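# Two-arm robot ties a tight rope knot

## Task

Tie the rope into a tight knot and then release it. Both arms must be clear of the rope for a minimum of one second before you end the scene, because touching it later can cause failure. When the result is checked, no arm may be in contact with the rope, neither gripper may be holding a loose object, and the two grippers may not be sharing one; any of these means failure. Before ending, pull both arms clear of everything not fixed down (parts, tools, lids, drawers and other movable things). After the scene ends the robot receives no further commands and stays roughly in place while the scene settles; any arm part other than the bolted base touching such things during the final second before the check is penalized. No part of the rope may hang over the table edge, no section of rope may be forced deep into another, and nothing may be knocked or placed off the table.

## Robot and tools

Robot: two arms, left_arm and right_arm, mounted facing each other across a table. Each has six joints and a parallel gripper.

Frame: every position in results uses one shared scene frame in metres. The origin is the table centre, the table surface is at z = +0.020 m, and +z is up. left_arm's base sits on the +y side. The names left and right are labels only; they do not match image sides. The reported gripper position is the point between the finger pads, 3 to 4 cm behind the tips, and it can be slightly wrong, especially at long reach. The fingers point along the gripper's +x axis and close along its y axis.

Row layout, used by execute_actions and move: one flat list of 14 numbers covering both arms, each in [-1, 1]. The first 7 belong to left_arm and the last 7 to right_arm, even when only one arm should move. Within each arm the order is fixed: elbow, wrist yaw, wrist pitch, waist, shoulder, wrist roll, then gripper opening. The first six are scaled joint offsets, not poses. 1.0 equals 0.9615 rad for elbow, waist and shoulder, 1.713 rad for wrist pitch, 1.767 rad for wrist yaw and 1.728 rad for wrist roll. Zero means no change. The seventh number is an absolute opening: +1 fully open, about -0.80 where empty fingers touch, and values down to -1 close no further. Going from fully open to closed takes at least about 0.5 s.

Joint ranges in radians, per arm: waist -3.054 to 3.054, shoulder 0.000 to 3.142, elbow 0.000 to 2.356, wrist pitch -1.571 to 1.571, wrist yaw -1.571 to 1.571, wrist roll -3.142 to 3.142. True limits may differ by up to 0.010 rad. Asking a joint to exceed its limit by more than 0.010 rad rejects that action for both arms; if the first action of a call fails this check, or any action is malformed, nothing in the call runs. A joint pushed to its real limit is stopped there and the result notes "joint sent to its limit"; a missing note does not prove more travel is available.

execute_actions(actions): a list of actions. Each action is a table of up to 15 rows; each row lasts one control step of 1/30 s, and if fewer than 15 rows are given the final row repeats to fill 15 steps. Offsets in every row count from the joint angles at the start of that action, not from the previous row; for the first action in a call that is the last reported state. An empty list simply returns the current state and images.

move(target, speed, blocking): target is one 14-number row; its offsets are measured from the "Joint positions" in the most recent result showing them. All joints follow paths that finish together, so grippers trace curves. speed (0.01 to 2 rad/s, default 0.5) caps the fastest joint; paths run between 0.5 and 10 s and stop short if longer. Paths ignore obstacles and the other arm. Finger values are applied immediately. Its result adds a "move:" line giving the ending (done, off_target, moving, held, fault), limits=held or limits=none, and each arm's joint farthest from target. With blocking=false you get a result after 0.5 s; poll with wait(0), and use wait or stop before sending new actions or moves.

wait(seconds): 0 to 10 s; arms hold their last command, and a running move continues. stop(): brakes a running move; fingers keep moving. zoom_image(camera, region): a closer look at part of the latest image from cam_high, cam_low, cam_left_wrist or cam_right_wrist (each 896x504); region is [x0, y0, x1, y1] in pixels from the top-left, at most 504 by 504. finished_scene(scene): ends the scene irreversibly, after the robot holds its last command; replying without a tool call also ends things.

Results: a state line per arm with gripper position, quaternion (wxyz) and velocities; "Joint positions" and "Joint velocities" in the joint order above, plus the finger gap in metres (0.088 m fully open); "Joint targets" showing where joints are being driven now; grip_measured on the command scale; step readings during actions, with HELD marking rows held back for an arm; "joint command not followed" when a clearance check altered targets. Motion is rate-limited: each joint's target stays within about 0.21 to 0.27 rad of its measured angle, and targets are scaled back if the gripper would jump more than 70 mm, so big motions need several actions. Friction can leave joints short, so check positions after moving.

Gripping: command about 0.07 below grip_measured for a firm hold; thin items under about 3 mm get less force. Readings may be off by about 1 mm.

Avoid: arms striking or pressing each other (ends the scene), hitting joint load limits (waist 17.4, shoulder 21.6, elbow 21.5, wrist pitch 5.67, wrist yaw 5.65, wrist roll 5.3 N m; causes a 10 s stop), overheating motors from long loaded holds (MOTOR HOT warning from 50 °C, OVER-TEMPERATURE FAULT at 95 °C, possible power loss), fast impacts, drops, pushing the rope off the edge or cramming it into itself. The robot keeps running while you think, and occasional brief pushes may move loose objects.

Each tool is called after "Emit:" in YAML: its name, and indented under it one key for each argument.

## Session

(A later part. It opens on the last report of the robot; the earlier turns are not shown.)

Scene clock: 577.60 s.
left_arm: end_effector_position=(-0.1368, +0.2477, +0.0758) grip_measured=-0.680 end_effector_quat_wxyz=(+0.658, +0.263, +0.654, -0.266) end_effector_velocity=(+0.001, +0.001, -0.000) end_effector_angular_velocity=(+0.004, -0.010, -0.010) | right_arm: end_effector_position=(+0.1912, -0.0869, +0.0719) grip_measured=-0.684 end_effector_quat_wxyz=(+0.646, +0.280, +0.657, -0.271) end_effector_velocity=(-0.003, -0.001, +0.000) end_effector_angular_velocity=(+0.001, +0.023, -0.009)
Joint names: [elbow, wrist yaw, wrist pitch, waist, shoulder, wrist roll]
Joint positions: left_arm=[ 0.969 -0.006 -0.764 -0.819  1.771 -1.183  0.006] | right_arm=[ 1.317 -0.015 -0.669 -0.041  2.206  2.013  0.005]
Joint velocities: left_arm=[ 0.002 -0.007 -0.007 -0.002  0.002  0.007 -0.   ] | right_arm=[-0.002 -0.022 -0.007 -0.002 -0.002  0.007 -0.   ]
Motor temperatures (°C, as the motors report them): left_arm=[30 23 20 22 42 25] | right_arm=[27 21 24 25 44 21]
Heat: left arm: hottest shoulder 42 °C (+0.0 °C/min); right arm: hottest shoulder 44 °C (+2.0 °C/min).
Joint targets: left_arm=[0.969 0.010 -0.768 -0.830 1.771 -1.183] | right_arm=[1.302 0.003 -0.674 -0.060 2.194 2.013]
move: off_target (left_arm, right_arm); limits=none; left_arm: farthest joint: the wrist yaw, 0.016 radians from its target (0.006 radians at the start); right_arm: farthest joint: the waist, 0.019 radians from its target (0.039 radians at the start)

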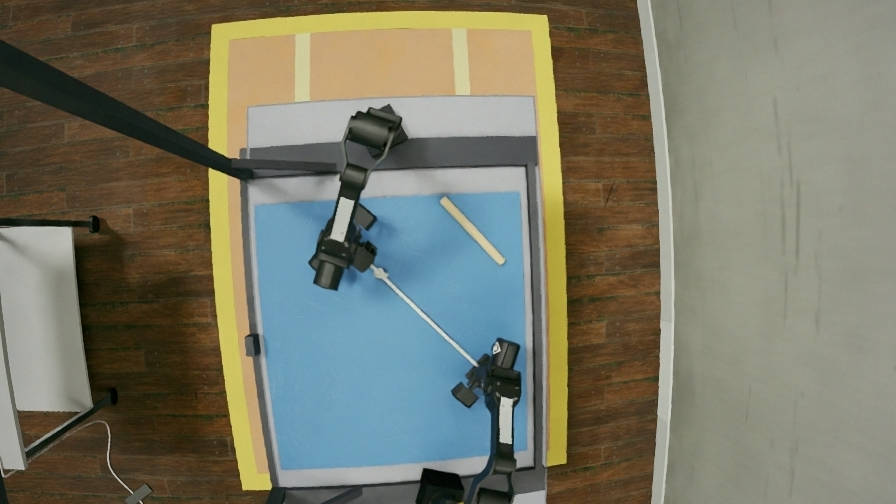

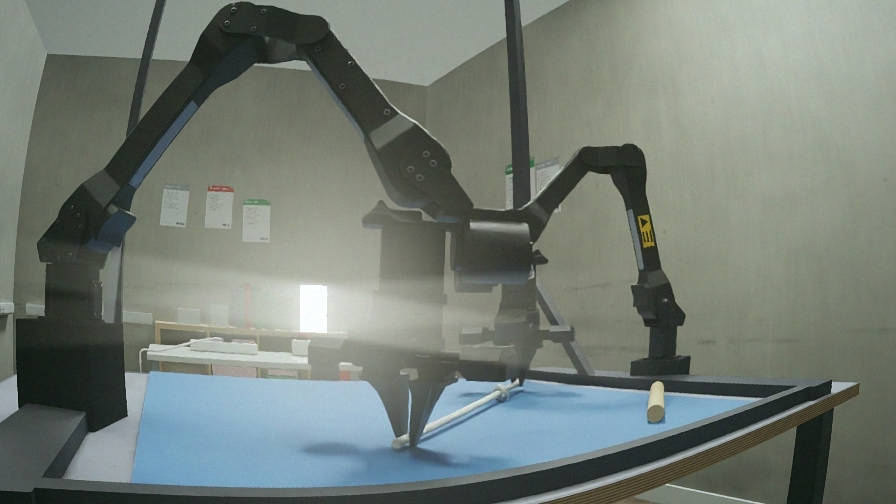

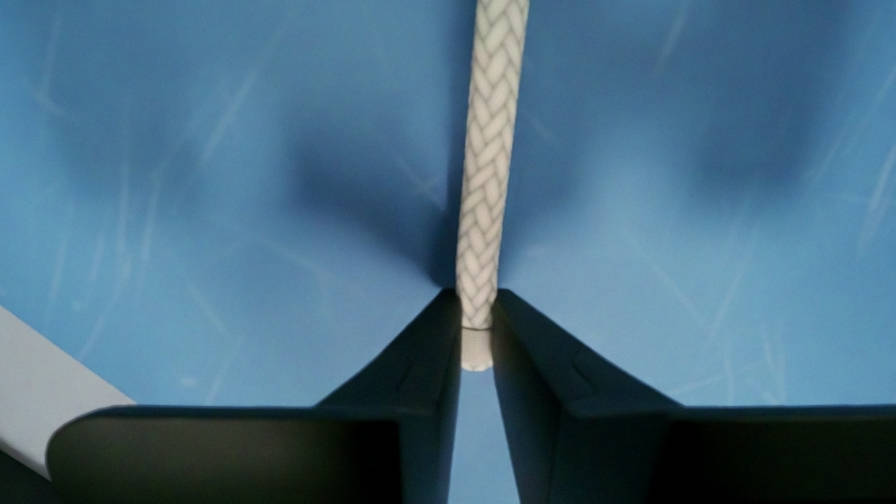

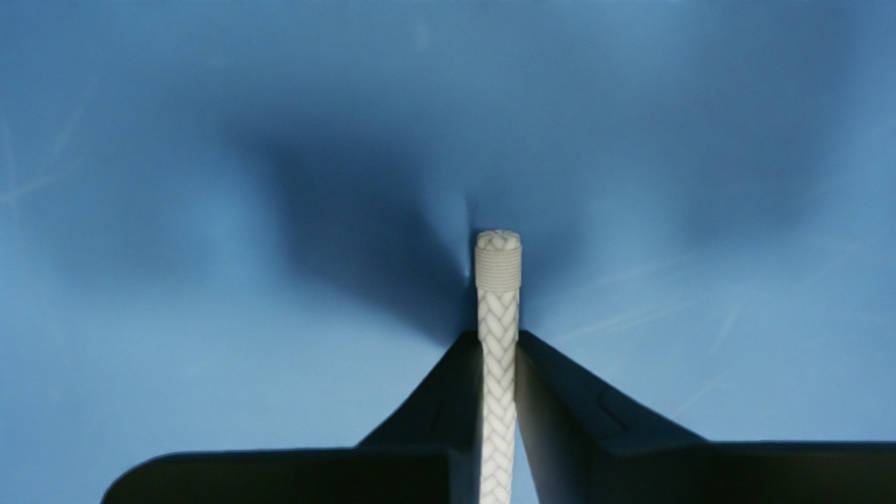

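Emit:
move:
  target: [0,0.015,-0.003,-0.03,0,0,-0.78,-0.06,0.015,0.008,-0.065,-0.04,0,-0.78]
  speed: 0.06

Emit:
zoom_image:
  camera: "cam_high"
  region: [340,230,430,310]

Scene clock: 582.60 s.
left_arm: end_effector_position=(-0.1367, +0.2454, +0.0764) grip_measured=-0.680 end_effector_quat_wxyz=(+0.660, +0.261, +0.651, -0.269) end_effector_velocity=(+0.001, +0.005, +0.000) end_effector_angular_velocity=(+0.018, -0.015, +0.015) | right_arm: end_effector_position=(+0.1985, -0.0944, +0.0747) grip_measured=-0.684 end_effector_quat_wxyz=(+0.639, +0.294, +0.656, -0.275) end_effector_velocity=(-0.001, -0.002, +0.000) end_effector_angular_velocity=(-0.004, +0.009, +0.020)
Joint names: [elbow, wrist yaw, wrist pitch, waist, shoulder, wrist roll]
Joint positions: left_arm=[ 0.972 -0.014 -0.759 -0.82   1.771 -1.183  0.006] | right_arm=[ 1.278 -0.023 -0.645 -0.07   2.177  2.013  0.005]
Joint velocities: left_arm=[-0.002 -0.007 -0.022 -0.007 -0.002 -0.022 -0.   ] | right_arm=[-0.002 -0.007 -0.007 -0.002 -0.002 -0.022 -0.   ]
Motor temperatures (°C, as the motors report them): left_arm=[30 23 20 22 41 25] | right_arm=[27 21 24 25 44 21]
Heat: left arm: hottest shoulder 41 °C (-1.0 °C/min); right arm: hottest shoulder 44 °C (+2.0 °C/min).
Joint targets: left_arm=[0.968 0.020 -0.769 -0.848 1.771 -1.183] | right_arm=[1.259 0.012 -0.656 -0.103 2.167 2.013]
move: off_target (left_arm, right_arm); limits=none; left_arm: farthest joint: the wrist yaw, 0.034 radians from its target (0.026 radians at the start); right_arm: farthest joint: the wrist yaw, 0.035 radians from its target (0.026 radians at the start)

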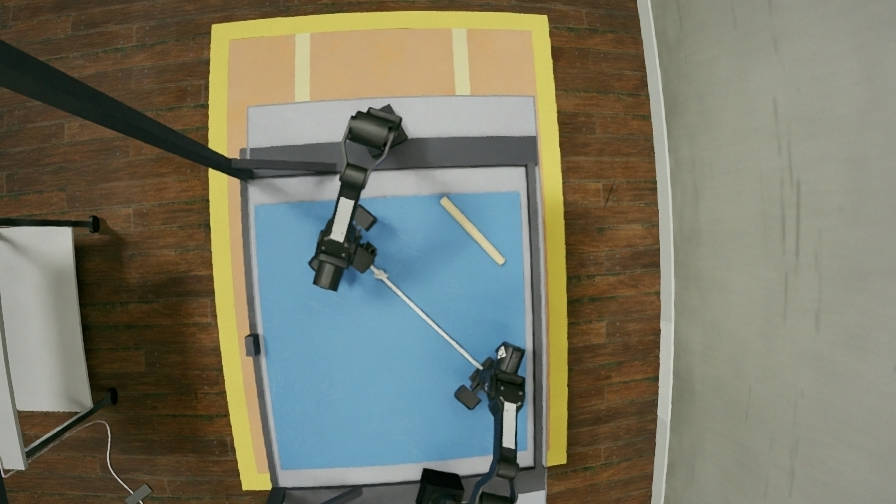

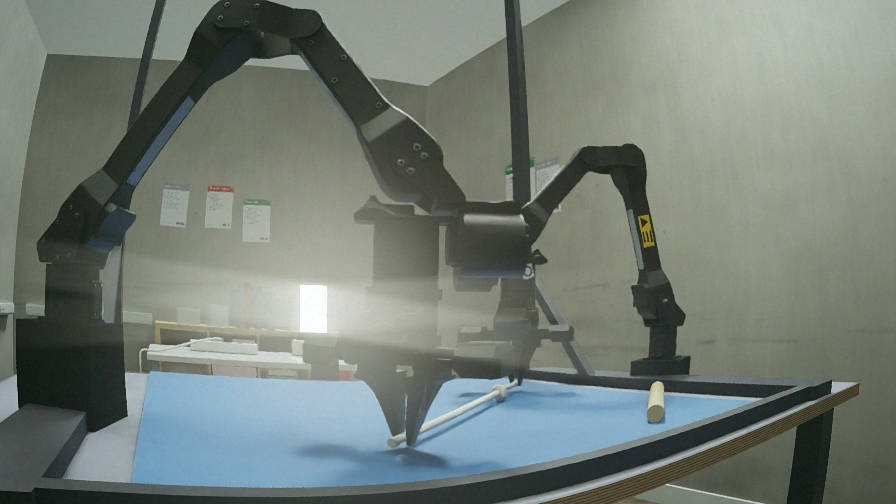

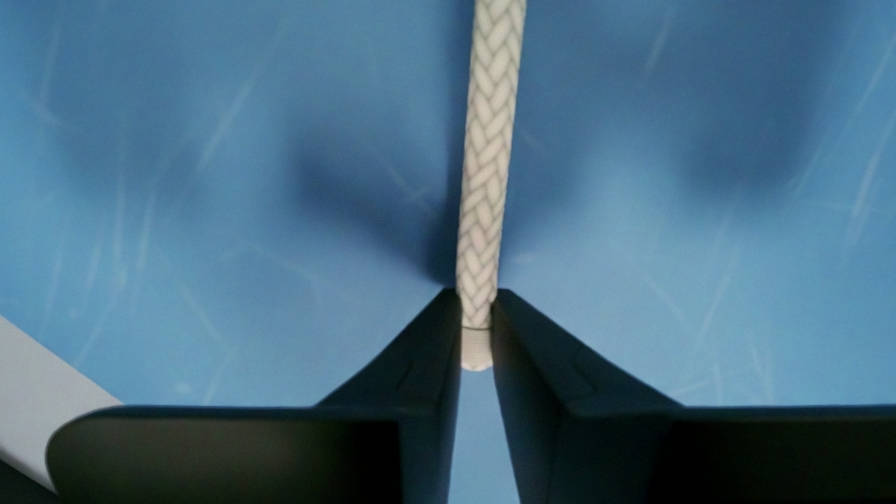

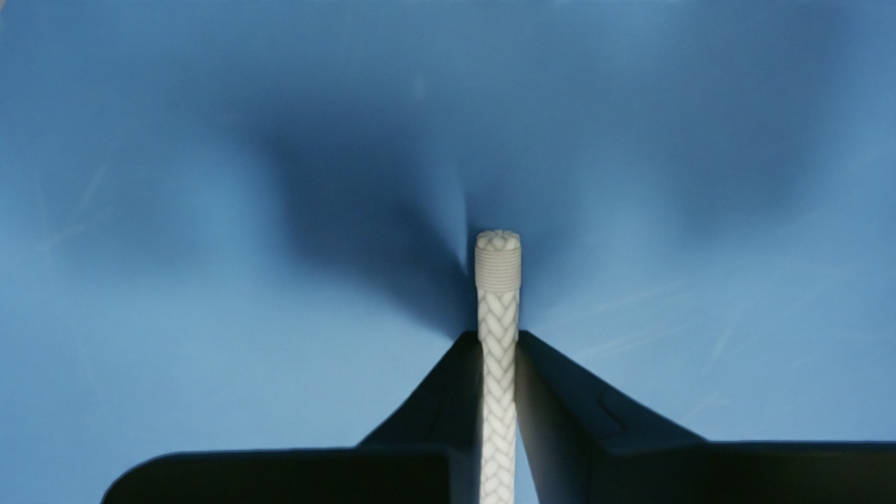

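Region (340, 230, 430, 310) of cam_high's 896x504 image, scaled by 5.600, with more detail than that image has.

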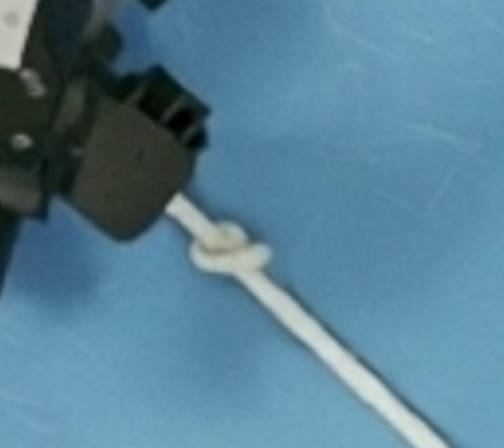

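Emit:
move:
  target: [-0.01,0.025,-0.008,-0.045,0,0,-0.78,-0.06,0.025,0.004,-0.075,-0.035,0,-0.78]
  speed: 0.07

Emit:
zoom_image:
  camera: "cam_high"
  region: [340,230,430,310]

Scene clock: 587.23 s.
left_arm: end_effector_position=(-0.1363, +0.2441, +0.0768) grip_measured=-0.680 end_effector_quat_wxyz=(+0.664, +0.260, +0.646, -0.272) end_effector_velocity=(+0.003, +0.003, -0.001) end_effector_angular_velocity=(+0.003, -0.024, +0.015) | right_arm: end_effector_position=(+0.2040, -0.1009, +0.0774) grip_measured=-0.684 end_effector_quat_wxyz=(+0.632, +0.307, +0.656, -0.278) end_effector_velocity=(-0.002, -0.005, -0.002) end_effector_angular_velocity=(-0.013, +0.014, -0.009)
Joint names: [elbow, wrist yaw, wrist pitch, waist, shoulder, wrist roll]
Joint positions: left_arm=[ 0.973 -0.026 -0.757 -0.823  1.771 -1.183  0.006] | right_arm=[ 1.243 -0.033 -0.622 -0.094  2.149  2.013  0.005]
Joint velocities: left_arm=[-0.007 -0.022 -0.007 -0.007 -0.002 -0.022 -0.   ] | right_arm=[-0.012 -0.007 -0.007 -0.002 -0.002  0.007  0.   ]
Motor temperatures (°C, as the motors report them): left_arm=[29 24 20 22 41 25] | right_arm=[26 21 24 25 43 21]
Heat: left arm: hottest shoulder 41 °C (-1.0 °C/min); right arm: hottest shoulder 43 °C (+1.0 °C/min).
Joint targets: left_arm=[0.962 0.030 -0.773 -0.863 1.771 -1.183] | right_arm=[1.220 0.021 -0.638 -0.142 2.143 2.013]
move: off_target (left_arm, right_arm); limits=none; left_arm: farthest joint: the wrist yaw, 0.056 radians from its target (0.044 radians at the start); right_arm: farthest joint: the wrist yaw, 0.054 radians from its target (0.044 radians at the start)

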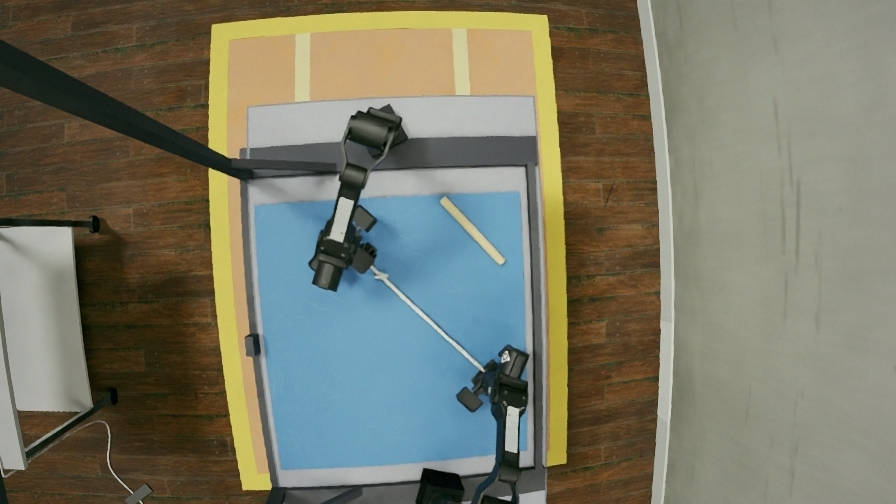

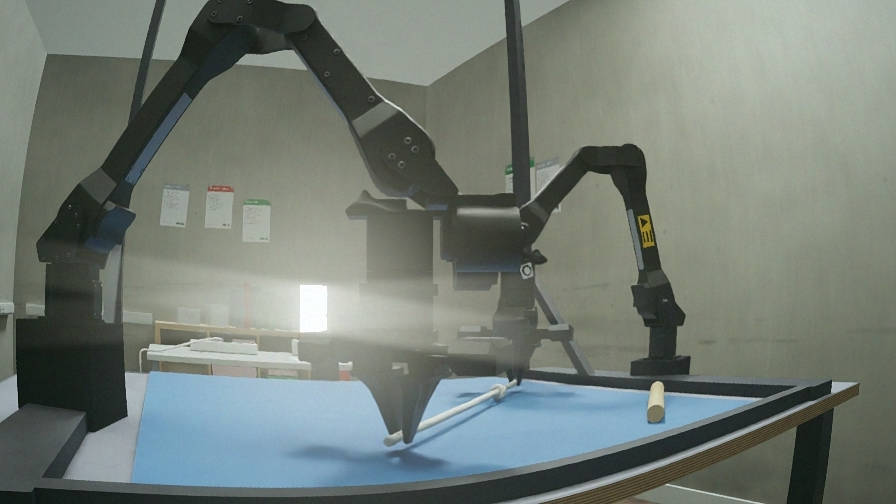

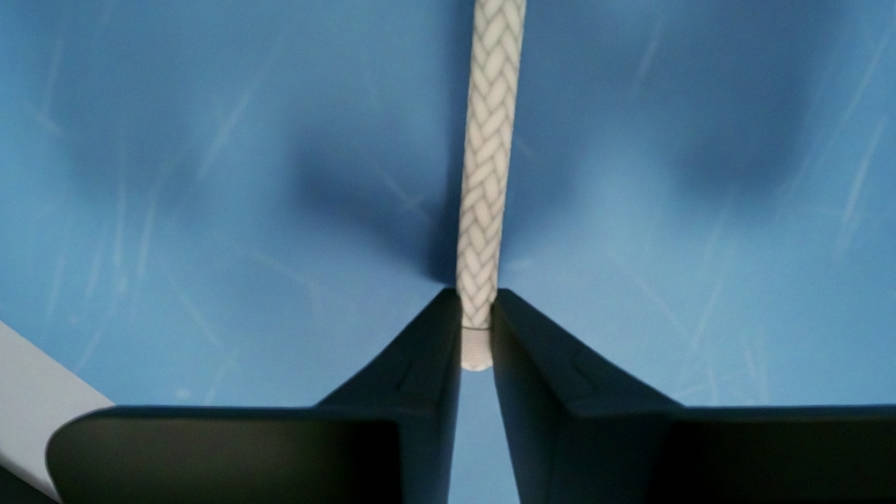

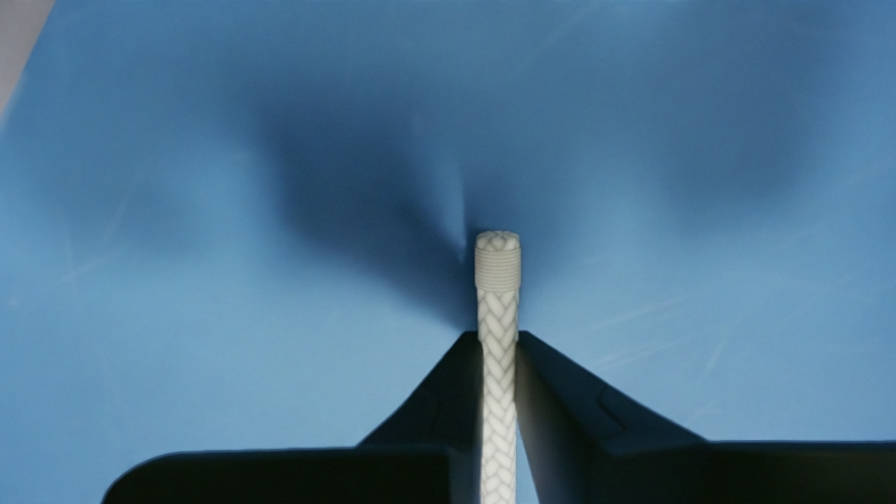

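Region (340, 230, 430, 310) of cam_high's 896x504 image, scaled by 5.600, with more detail than that image has.

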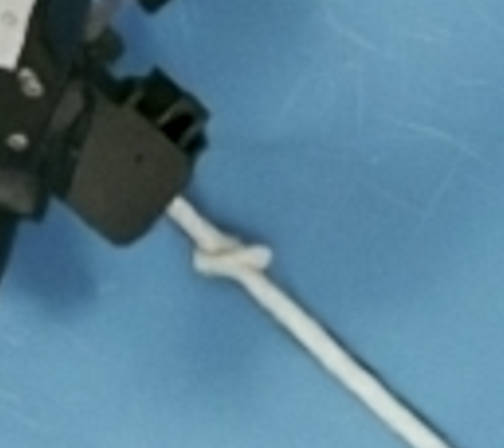

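Emit:
move:
  target: [-0.012,0.02,0,0,0.015,0,-0.78,0.075,0.02,-0.025,0.05,0.07,0,-0.78]
  speed: 0.15

Emit:
execute_actions:
  actions:
    - [[0,0,0,0,0,0,-0.2,0,0,0,0,0,0,-0.2]]

Emit:
move:
  target: [0,0,-0.1,0,-0.25,0,-0.2,0,0,-0.1,0,-0.25,0,-0.2]

Scene clock: 591.83 s.
left_arm: end_effector_position=(-0.1372, +0.2447, +0.0752) grip_measured=-0.680 end_effector_quat_wxyz=(+0.658, +0.260, +0.655, -0.267) end_effector_velocity=(+0.004, +0.003, -0.001) end_effector_angular_velocity=(+0.003, -0.025, +0.005) | right_arm: end_effector_position=(+0.1925, -0.0891, +0.0702) grip_measured=-0.684 end_effector_quat_wxyz=(+0.648, +0.280, +0.654, -0.272) end_effector_velocity=(-0.001, -0.002, +0.000) end_effector_angular_velocity=(-0.004, +0.009, +0.005)
Joint names: [elbow, wrist yaw, wrist pitch, waist, shoulder, wrist roll]
Joint positions: left_arm=[ 0.975 -0.004 -0.757 -0.816  1.778 -1.183  0.006] | right_arm=[ 1.307 -0.007 -0.661 -0.043  2.205  2.013  0.005]
Joint velocities: left_arm=[-0.007 -0.022 -0.007 -0.002 -0.002 -0.007 -0.   ] | right_arm=[-0.002 -0.007 -0.007 -0.002 -0.002 -0.007 -0.   ]
Motor temperatures (°C, as the motors report them): left_arm=[29 24 20 23 41 25] | right_arm=[26 22 24 25 43 21]
Heat: left arm: hottest shoulder 41 °C (+0.0 °C/min); right arm: hottest shoulder 43 °C (+1.0 °C/min).
Joint targets: left_arm=[0.962 0.009 -0.757 -0.824 1.786 -1.183] | right_arm=[1.315 0.002 -0.665 -0.046 2.217 2.013]
move: off_target (left_arm, right_arm); limits=none; left_arm: farthest joint: the wrist yaw, 0.014 radians from its target (0.035 radians at the start); right_arm: farthest joint: the shoulder, 0.011 radians from its target (0.068 radians at the start)

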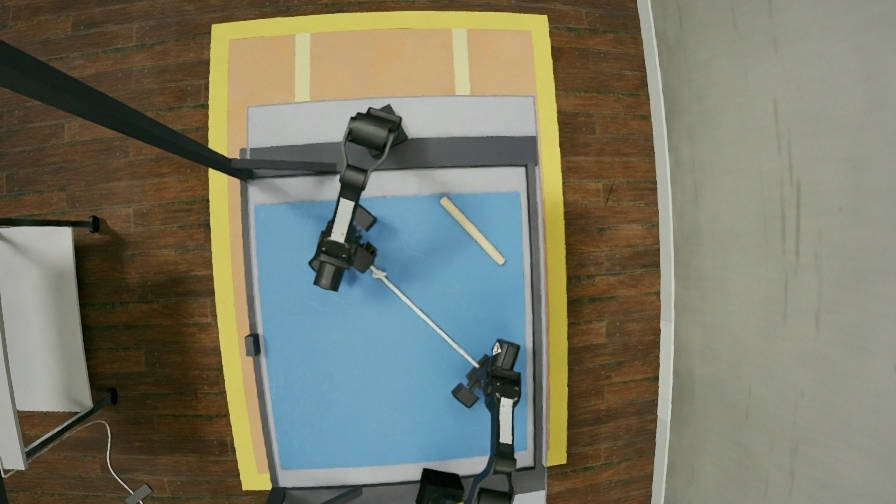

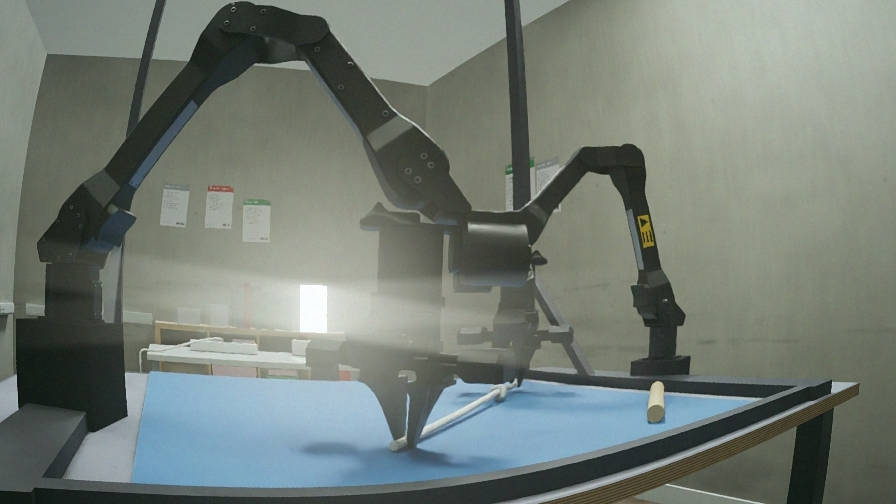

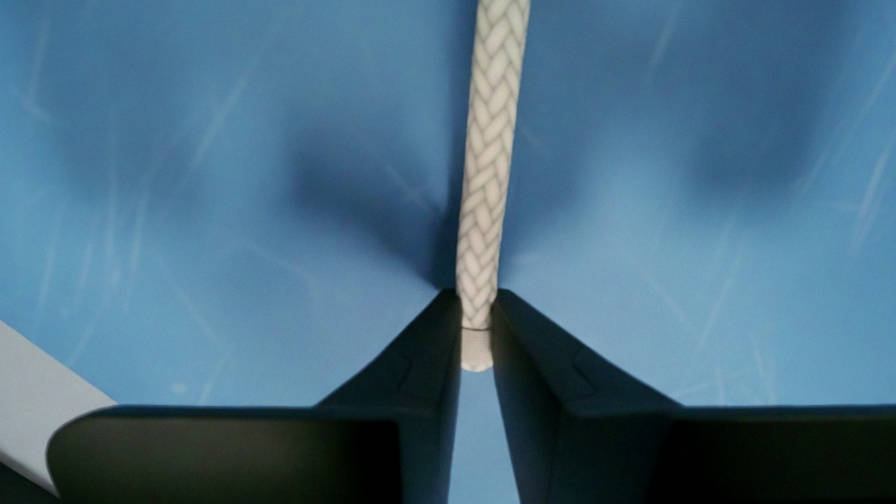

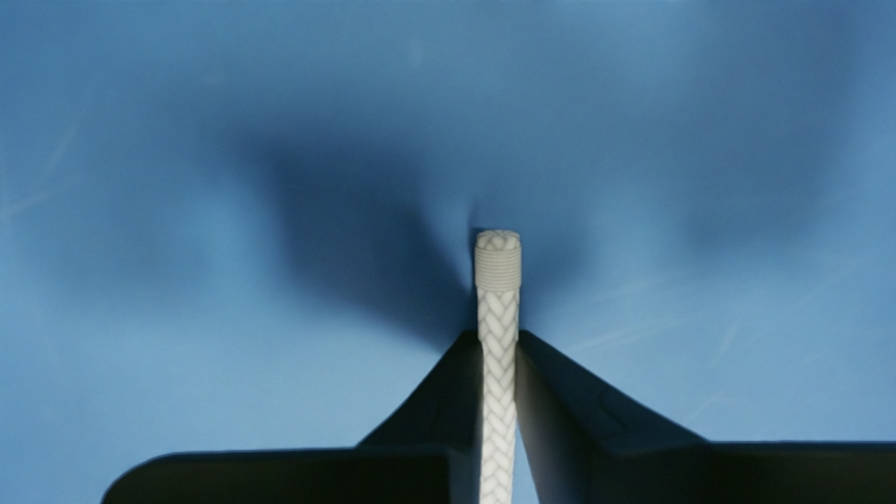

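Scene clock: 592.33 s.
left_arm: end_effector_position=(-0.1374, +0.2447, +0.0752) grip_measured=-0.210 end_effector_quat_wxyz=(+0.657, +0.260, +0.655, -0.267) end_effector_velocity=(+0.001, -0.003, +0.001) end_effector_angular_velocity=(-0.014, -0.002, +0.024) | right_arm: end_effector_position=(+0.1926, -0.0893, +0.0702) grip_measured=-0.210 end_effector_quat_wxyz=(+0.649, +0.280, +0.653, -0.272) end_effector_velocity=(+0.001, -0.003, +0.000) end_effector_angular_velocity=(-0.009, -0.004, -0.010)
Joint names: [elbow, wrist yaw, wrist pitch, waist, shoulder, wrist roll]
Joint positions: left_arm=[ 0.975 -0.003 -0.757 -0.816  1.778 -1.183  0.029] | right_arm=[ 1.307 -0.005 -0.661 -0.043  2.205  2.013  0.029]
Joint velocities: left_arm=[ 0.002 -0.007  0.007  0.002 -0.002 -0.022  0.003] | right_arm=[-0.002  0.007 -0.007 -0.002 -0.002  0.007  0.003]
Motor temperatures (°C, as the motors report them): left_arm=[29 24 20 23 41 25] | right_arm=[26 22 24 25 43 21]
Heat: left arm: hottest shoulder 41 °C (+0.0 °C/min); right arm: hottest shoulder 43 °C (+1.0 °C/min).
Joint targets: left_arm=[0.975 -0.004 -0.757 -0.815 1.778 -1.183] | right_arm=[1.307 -0.007 -0.661 -0.043 2.205 2.013]
Step readings (joint positions):
0: left_arm=[0.975 -0.004 -0.757 -0.816 1.778 -1.183] | right_arm=[1.307 -0.007 -0.661 -0.043 2.205 2.013]
1: left_arm=[0.975 -0.004 -0.757 -0.816 1.778 -1.183] | right_arm=[1.307 -0.007 -0.661 -0.043 2.205 2.013]
2: left_arm=[0.975 -0.003 -0.757 -0.816 1.778 -1.183] | right_arm=[1.307 -0.006 -0.661 -0.043 2.205 2.013]
4: left_arm=[0.975 -0.003 -0.757 -0.816 1.778 -1.183] | right_arm=[1.307 -0.005 -0.661 -0.043 2.205 2.013]
8: left_arm=[0.975 -0.003 -0.757 -0.816 1.778 -1.183] | right_arm=[1.307 -0.005 -0.661 -0.043 2.205 2.013]
15: Joint positions above

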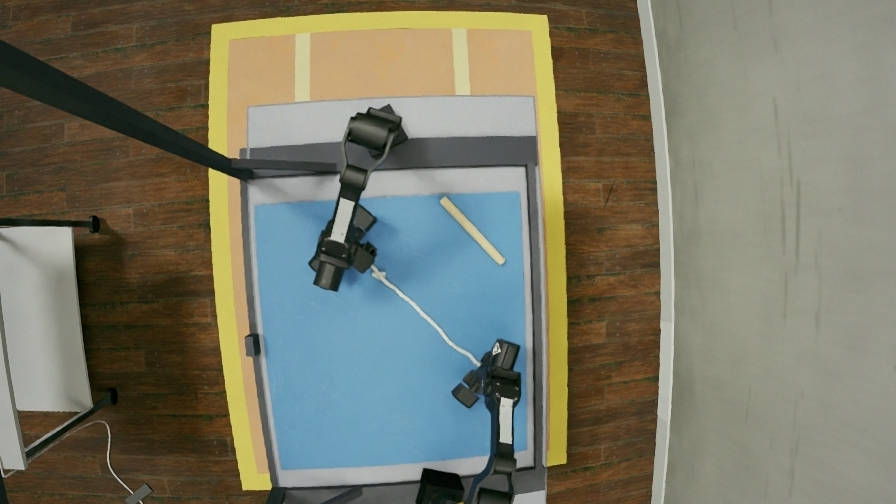

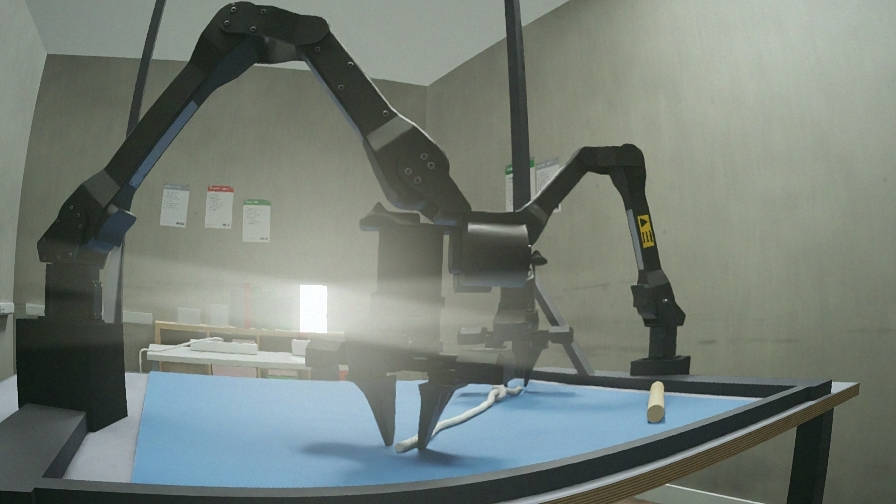

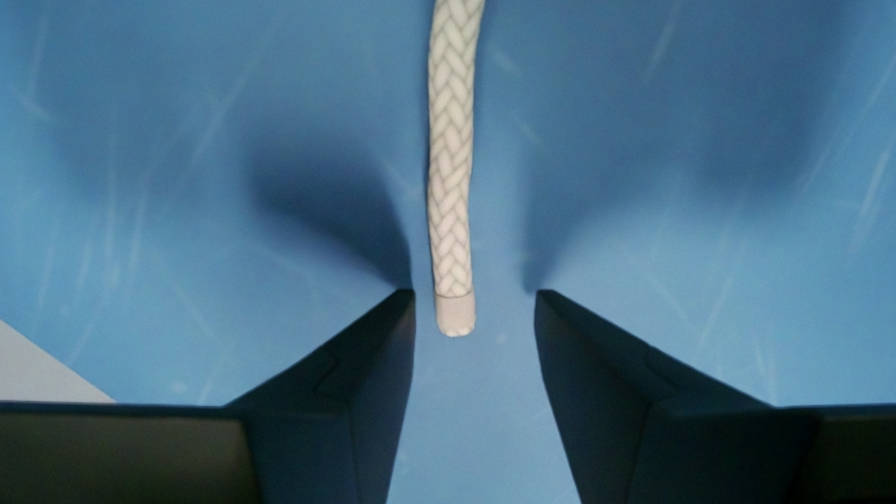

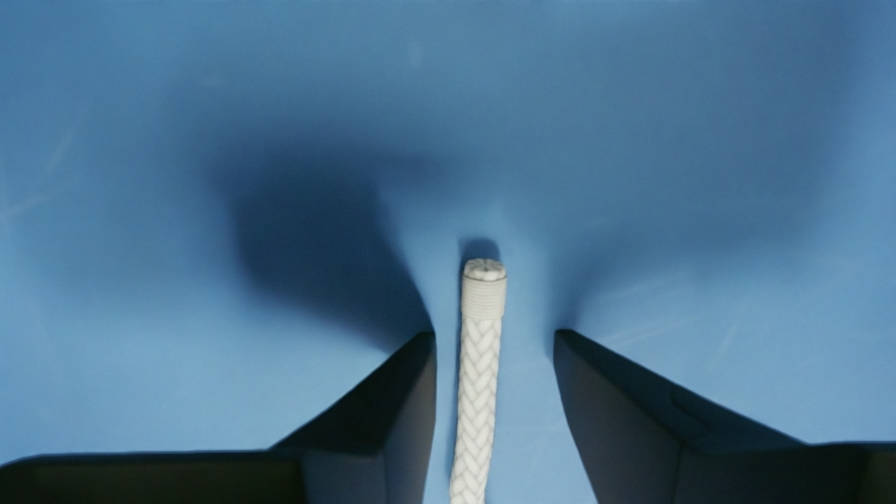

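Scene clock: 593.43 s.
left_arm: end_effector_position=(-0.1294, +0.2649, +0.1340) grip_measured=-0.203 end_effector_quat_wxyz=(+0.657, +0.237, +0.654, -0.290) end_effector_velocity=(+0.005, +0.005, -0.000) end_effector_angular_velocity=(+0.013, -0.027, +0.021) | right_arm: end_effector_position=(+0.1893, -0.0983, +0.1486) grip_measured=-0.202 end_effector_quat_wxyz=(+0.648, +0.300, +0.653, -0.252) end_effector_velocity=(-0.002, -0.003, -0.001) end_effector_angular_velocity=(-0.009, +0.011, +0.005)
Joint names: [elbow, wrist yaw, wrist pitch, waist, shoulder, wrist roll]
Joint positions: left_arm=[ 0.975 -0.003 -0.925 -0.816  1.546 -1.183  0.029] | right_arm=[ 1.307 -0.005 -0.829 -0.043  1.98   2.013  0.029]
Joint velocities: left_arm=[-0.007 -0.022 -0.022 -0.002 -0.007 -0.022 -0.   ] | right_arm=[-0.007 -0.007 -0.007 -0.002 -0.002 -0.007 -0.   ]
Motor temperatures (°C, as the motors report them): left_arm=[29 24 20 23 41 25] | right_arm=[26 22 24 25 43 21]
Heat: left arm: hottest shoulder 41 °C (+0.0 °C/min); right arm: hottest shoulder 43 °C (+1.0 °C/min).
Joint targets: left_arm=[0.975 -0.003 -0.928 -0.816 1.538 -1.183] | right_arm=[1.307 -0.005 -0.832 -0.043 1.965 2.013]
move: off_target (right_arm); limits=none; left_arm: farthest joint: the shoulder, 0.008 radians from its target (0.240 radians at the start); right_arm: farthest joint: the shoulder, 0.015 radians from its target (0.241 radians at the start)

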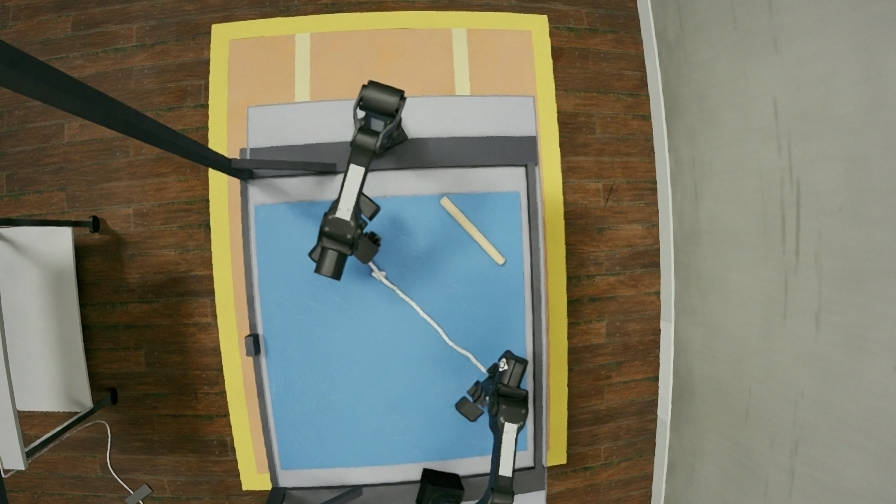

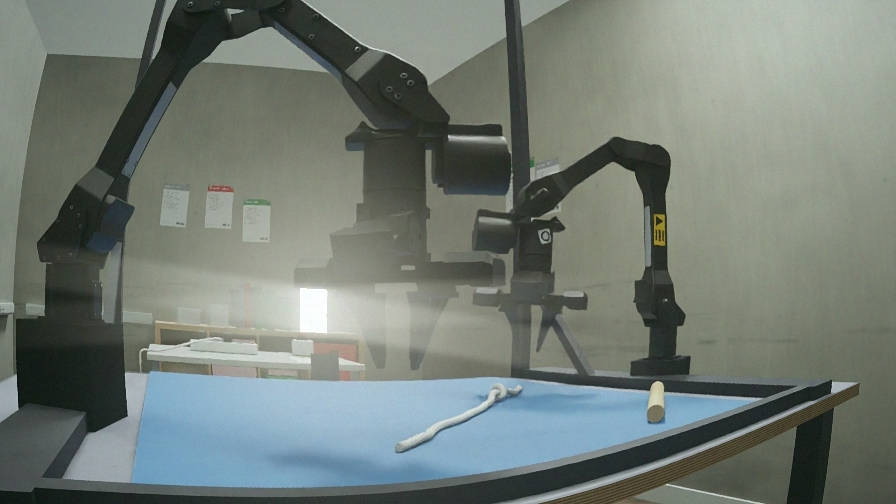

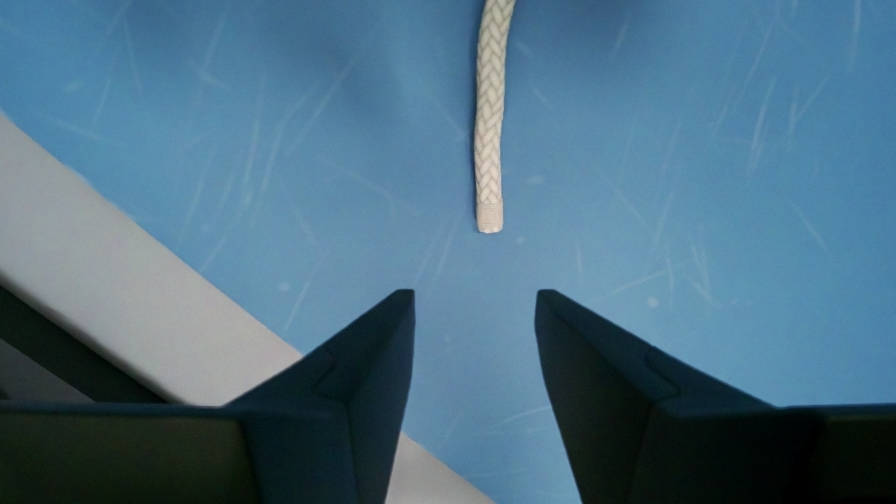

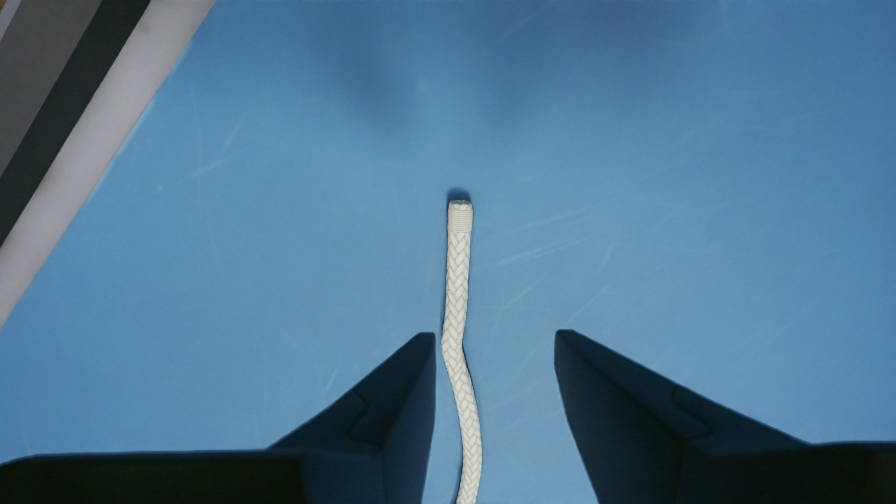

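Emit:
zoom_image:
  camera: "cam_high"
  region: [340,240,420,310]

Emit:
wait:
  seconds: 1.2

Region (340, 240, 420, 310) of cam_high's 896x504 image, scaled by 6.300, with more detail than that image has; it fills the top 441 rows of this view, and the rest is white.

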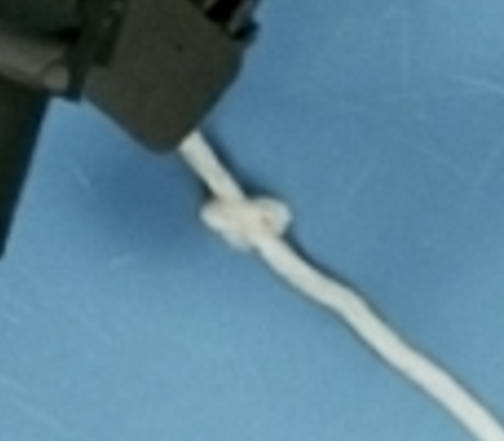

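Scene clock: 596.73 s.
left_arm: end_effector_position=(-0.1294, +0.2650, +0.1341) grip_measured=-0.203 end_effector_quat_wxyz=(+0.657, +0.237, +0.654, -0.290) end_effector_velocity=(-0.001, +0.005, -0.001) end_effector_angular_velocity=(+0.014, +0.002, -0.015) | right_arm: end_effector_position=(+0.1892, -0.0983, +0.1486) grip_measured=-0.202 end_effector_quat_wxyz=(+0.648, +0.300, +0.653, -0.252) end_effector_velocity=(-0.002, -0.005, -0.000) end_effector_angular_velocity=(-0.018, +0.014, +0.005)
Joint names: [elbow, wrist yaw, wrist pitch, waist, shoulder, wrist roll]
Joint positions: left_arm=[ 0.975 -0.003 -0.925 -0.816  1.545 -1.183  0.029] | right_arm=[ 1.307 -0.005 -0.83  -0.043  1.98   2.013  0.029]
Joint velocities: left_arm=[-0.007  0.007 -0.007 -0.007 -0.002  0.007 -0.   ] | right_arm=[-0.002 -0.007 -0.022 -0.002 -0.002 -0.007 -0.   ]
Motor temperatures (°C, as the motors report them): left_arm=[29 24 20 23 40 25] | right_arm=[26 22 24 25 43 21]
Heat: left arm: hottest shoulder 40 °C (-1.0 °C/min); right arm: hottest shoulder 43 °C (+1.0 °C/min).
Joint targets: left_arm=[0.975 -0.003 -0.928 -0.816 1.537 -1.183] | right_arm=[1.307 -0.005 -0.832 -0.043 1.965 2.013]
wait: 1.20 s; at rest from the start

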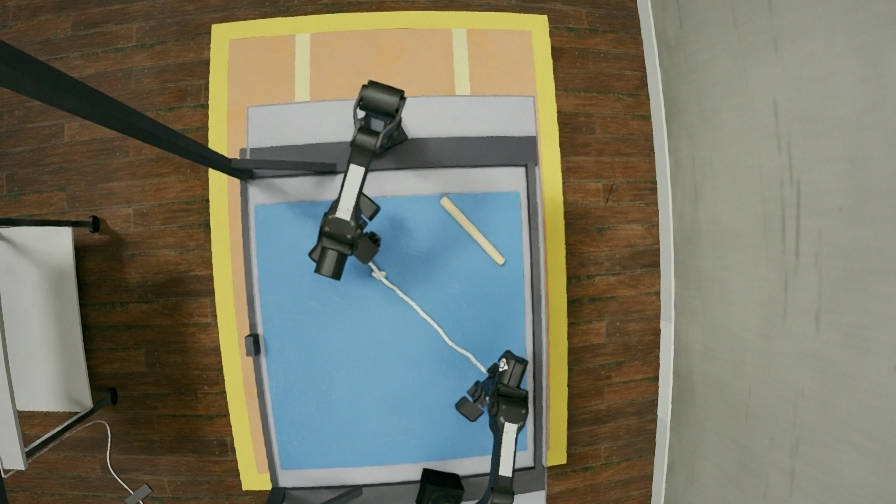

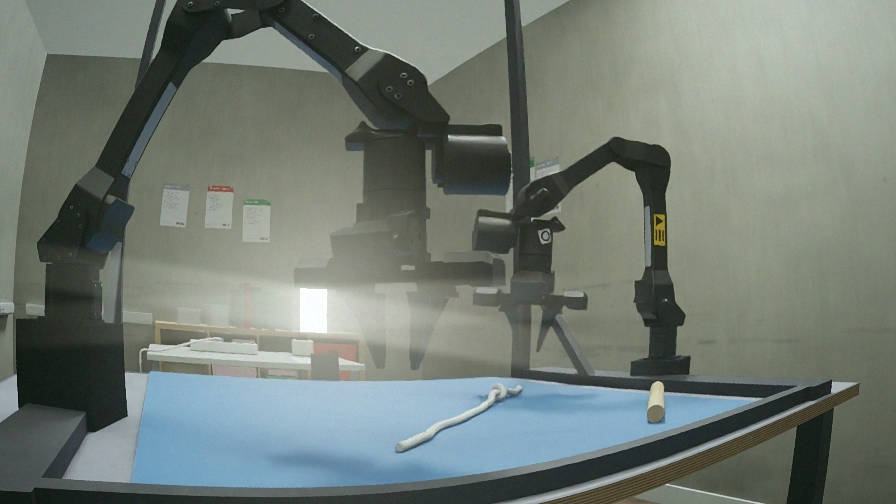

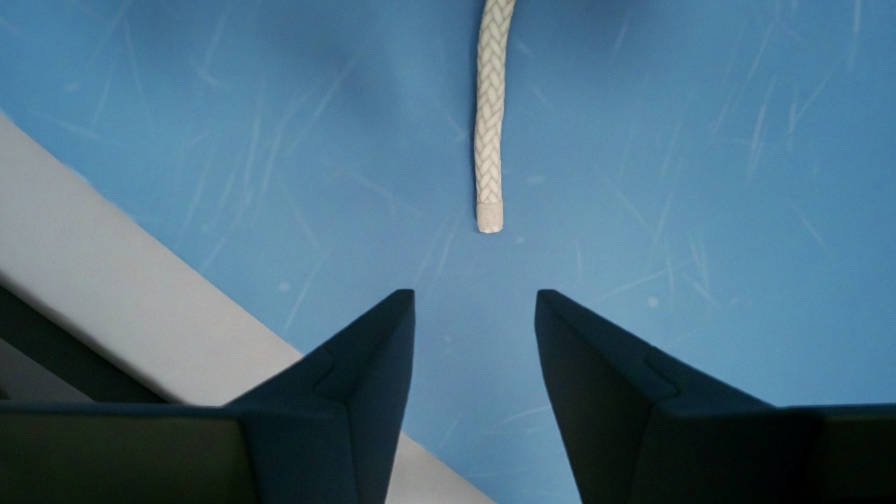

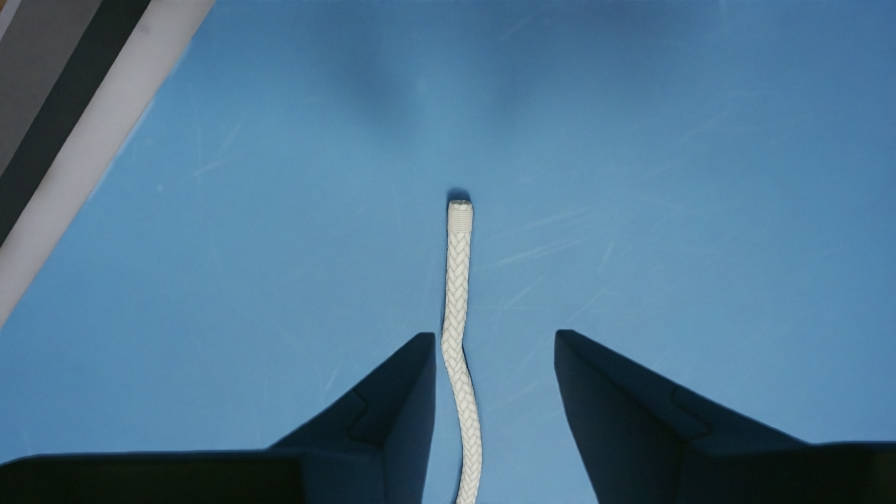

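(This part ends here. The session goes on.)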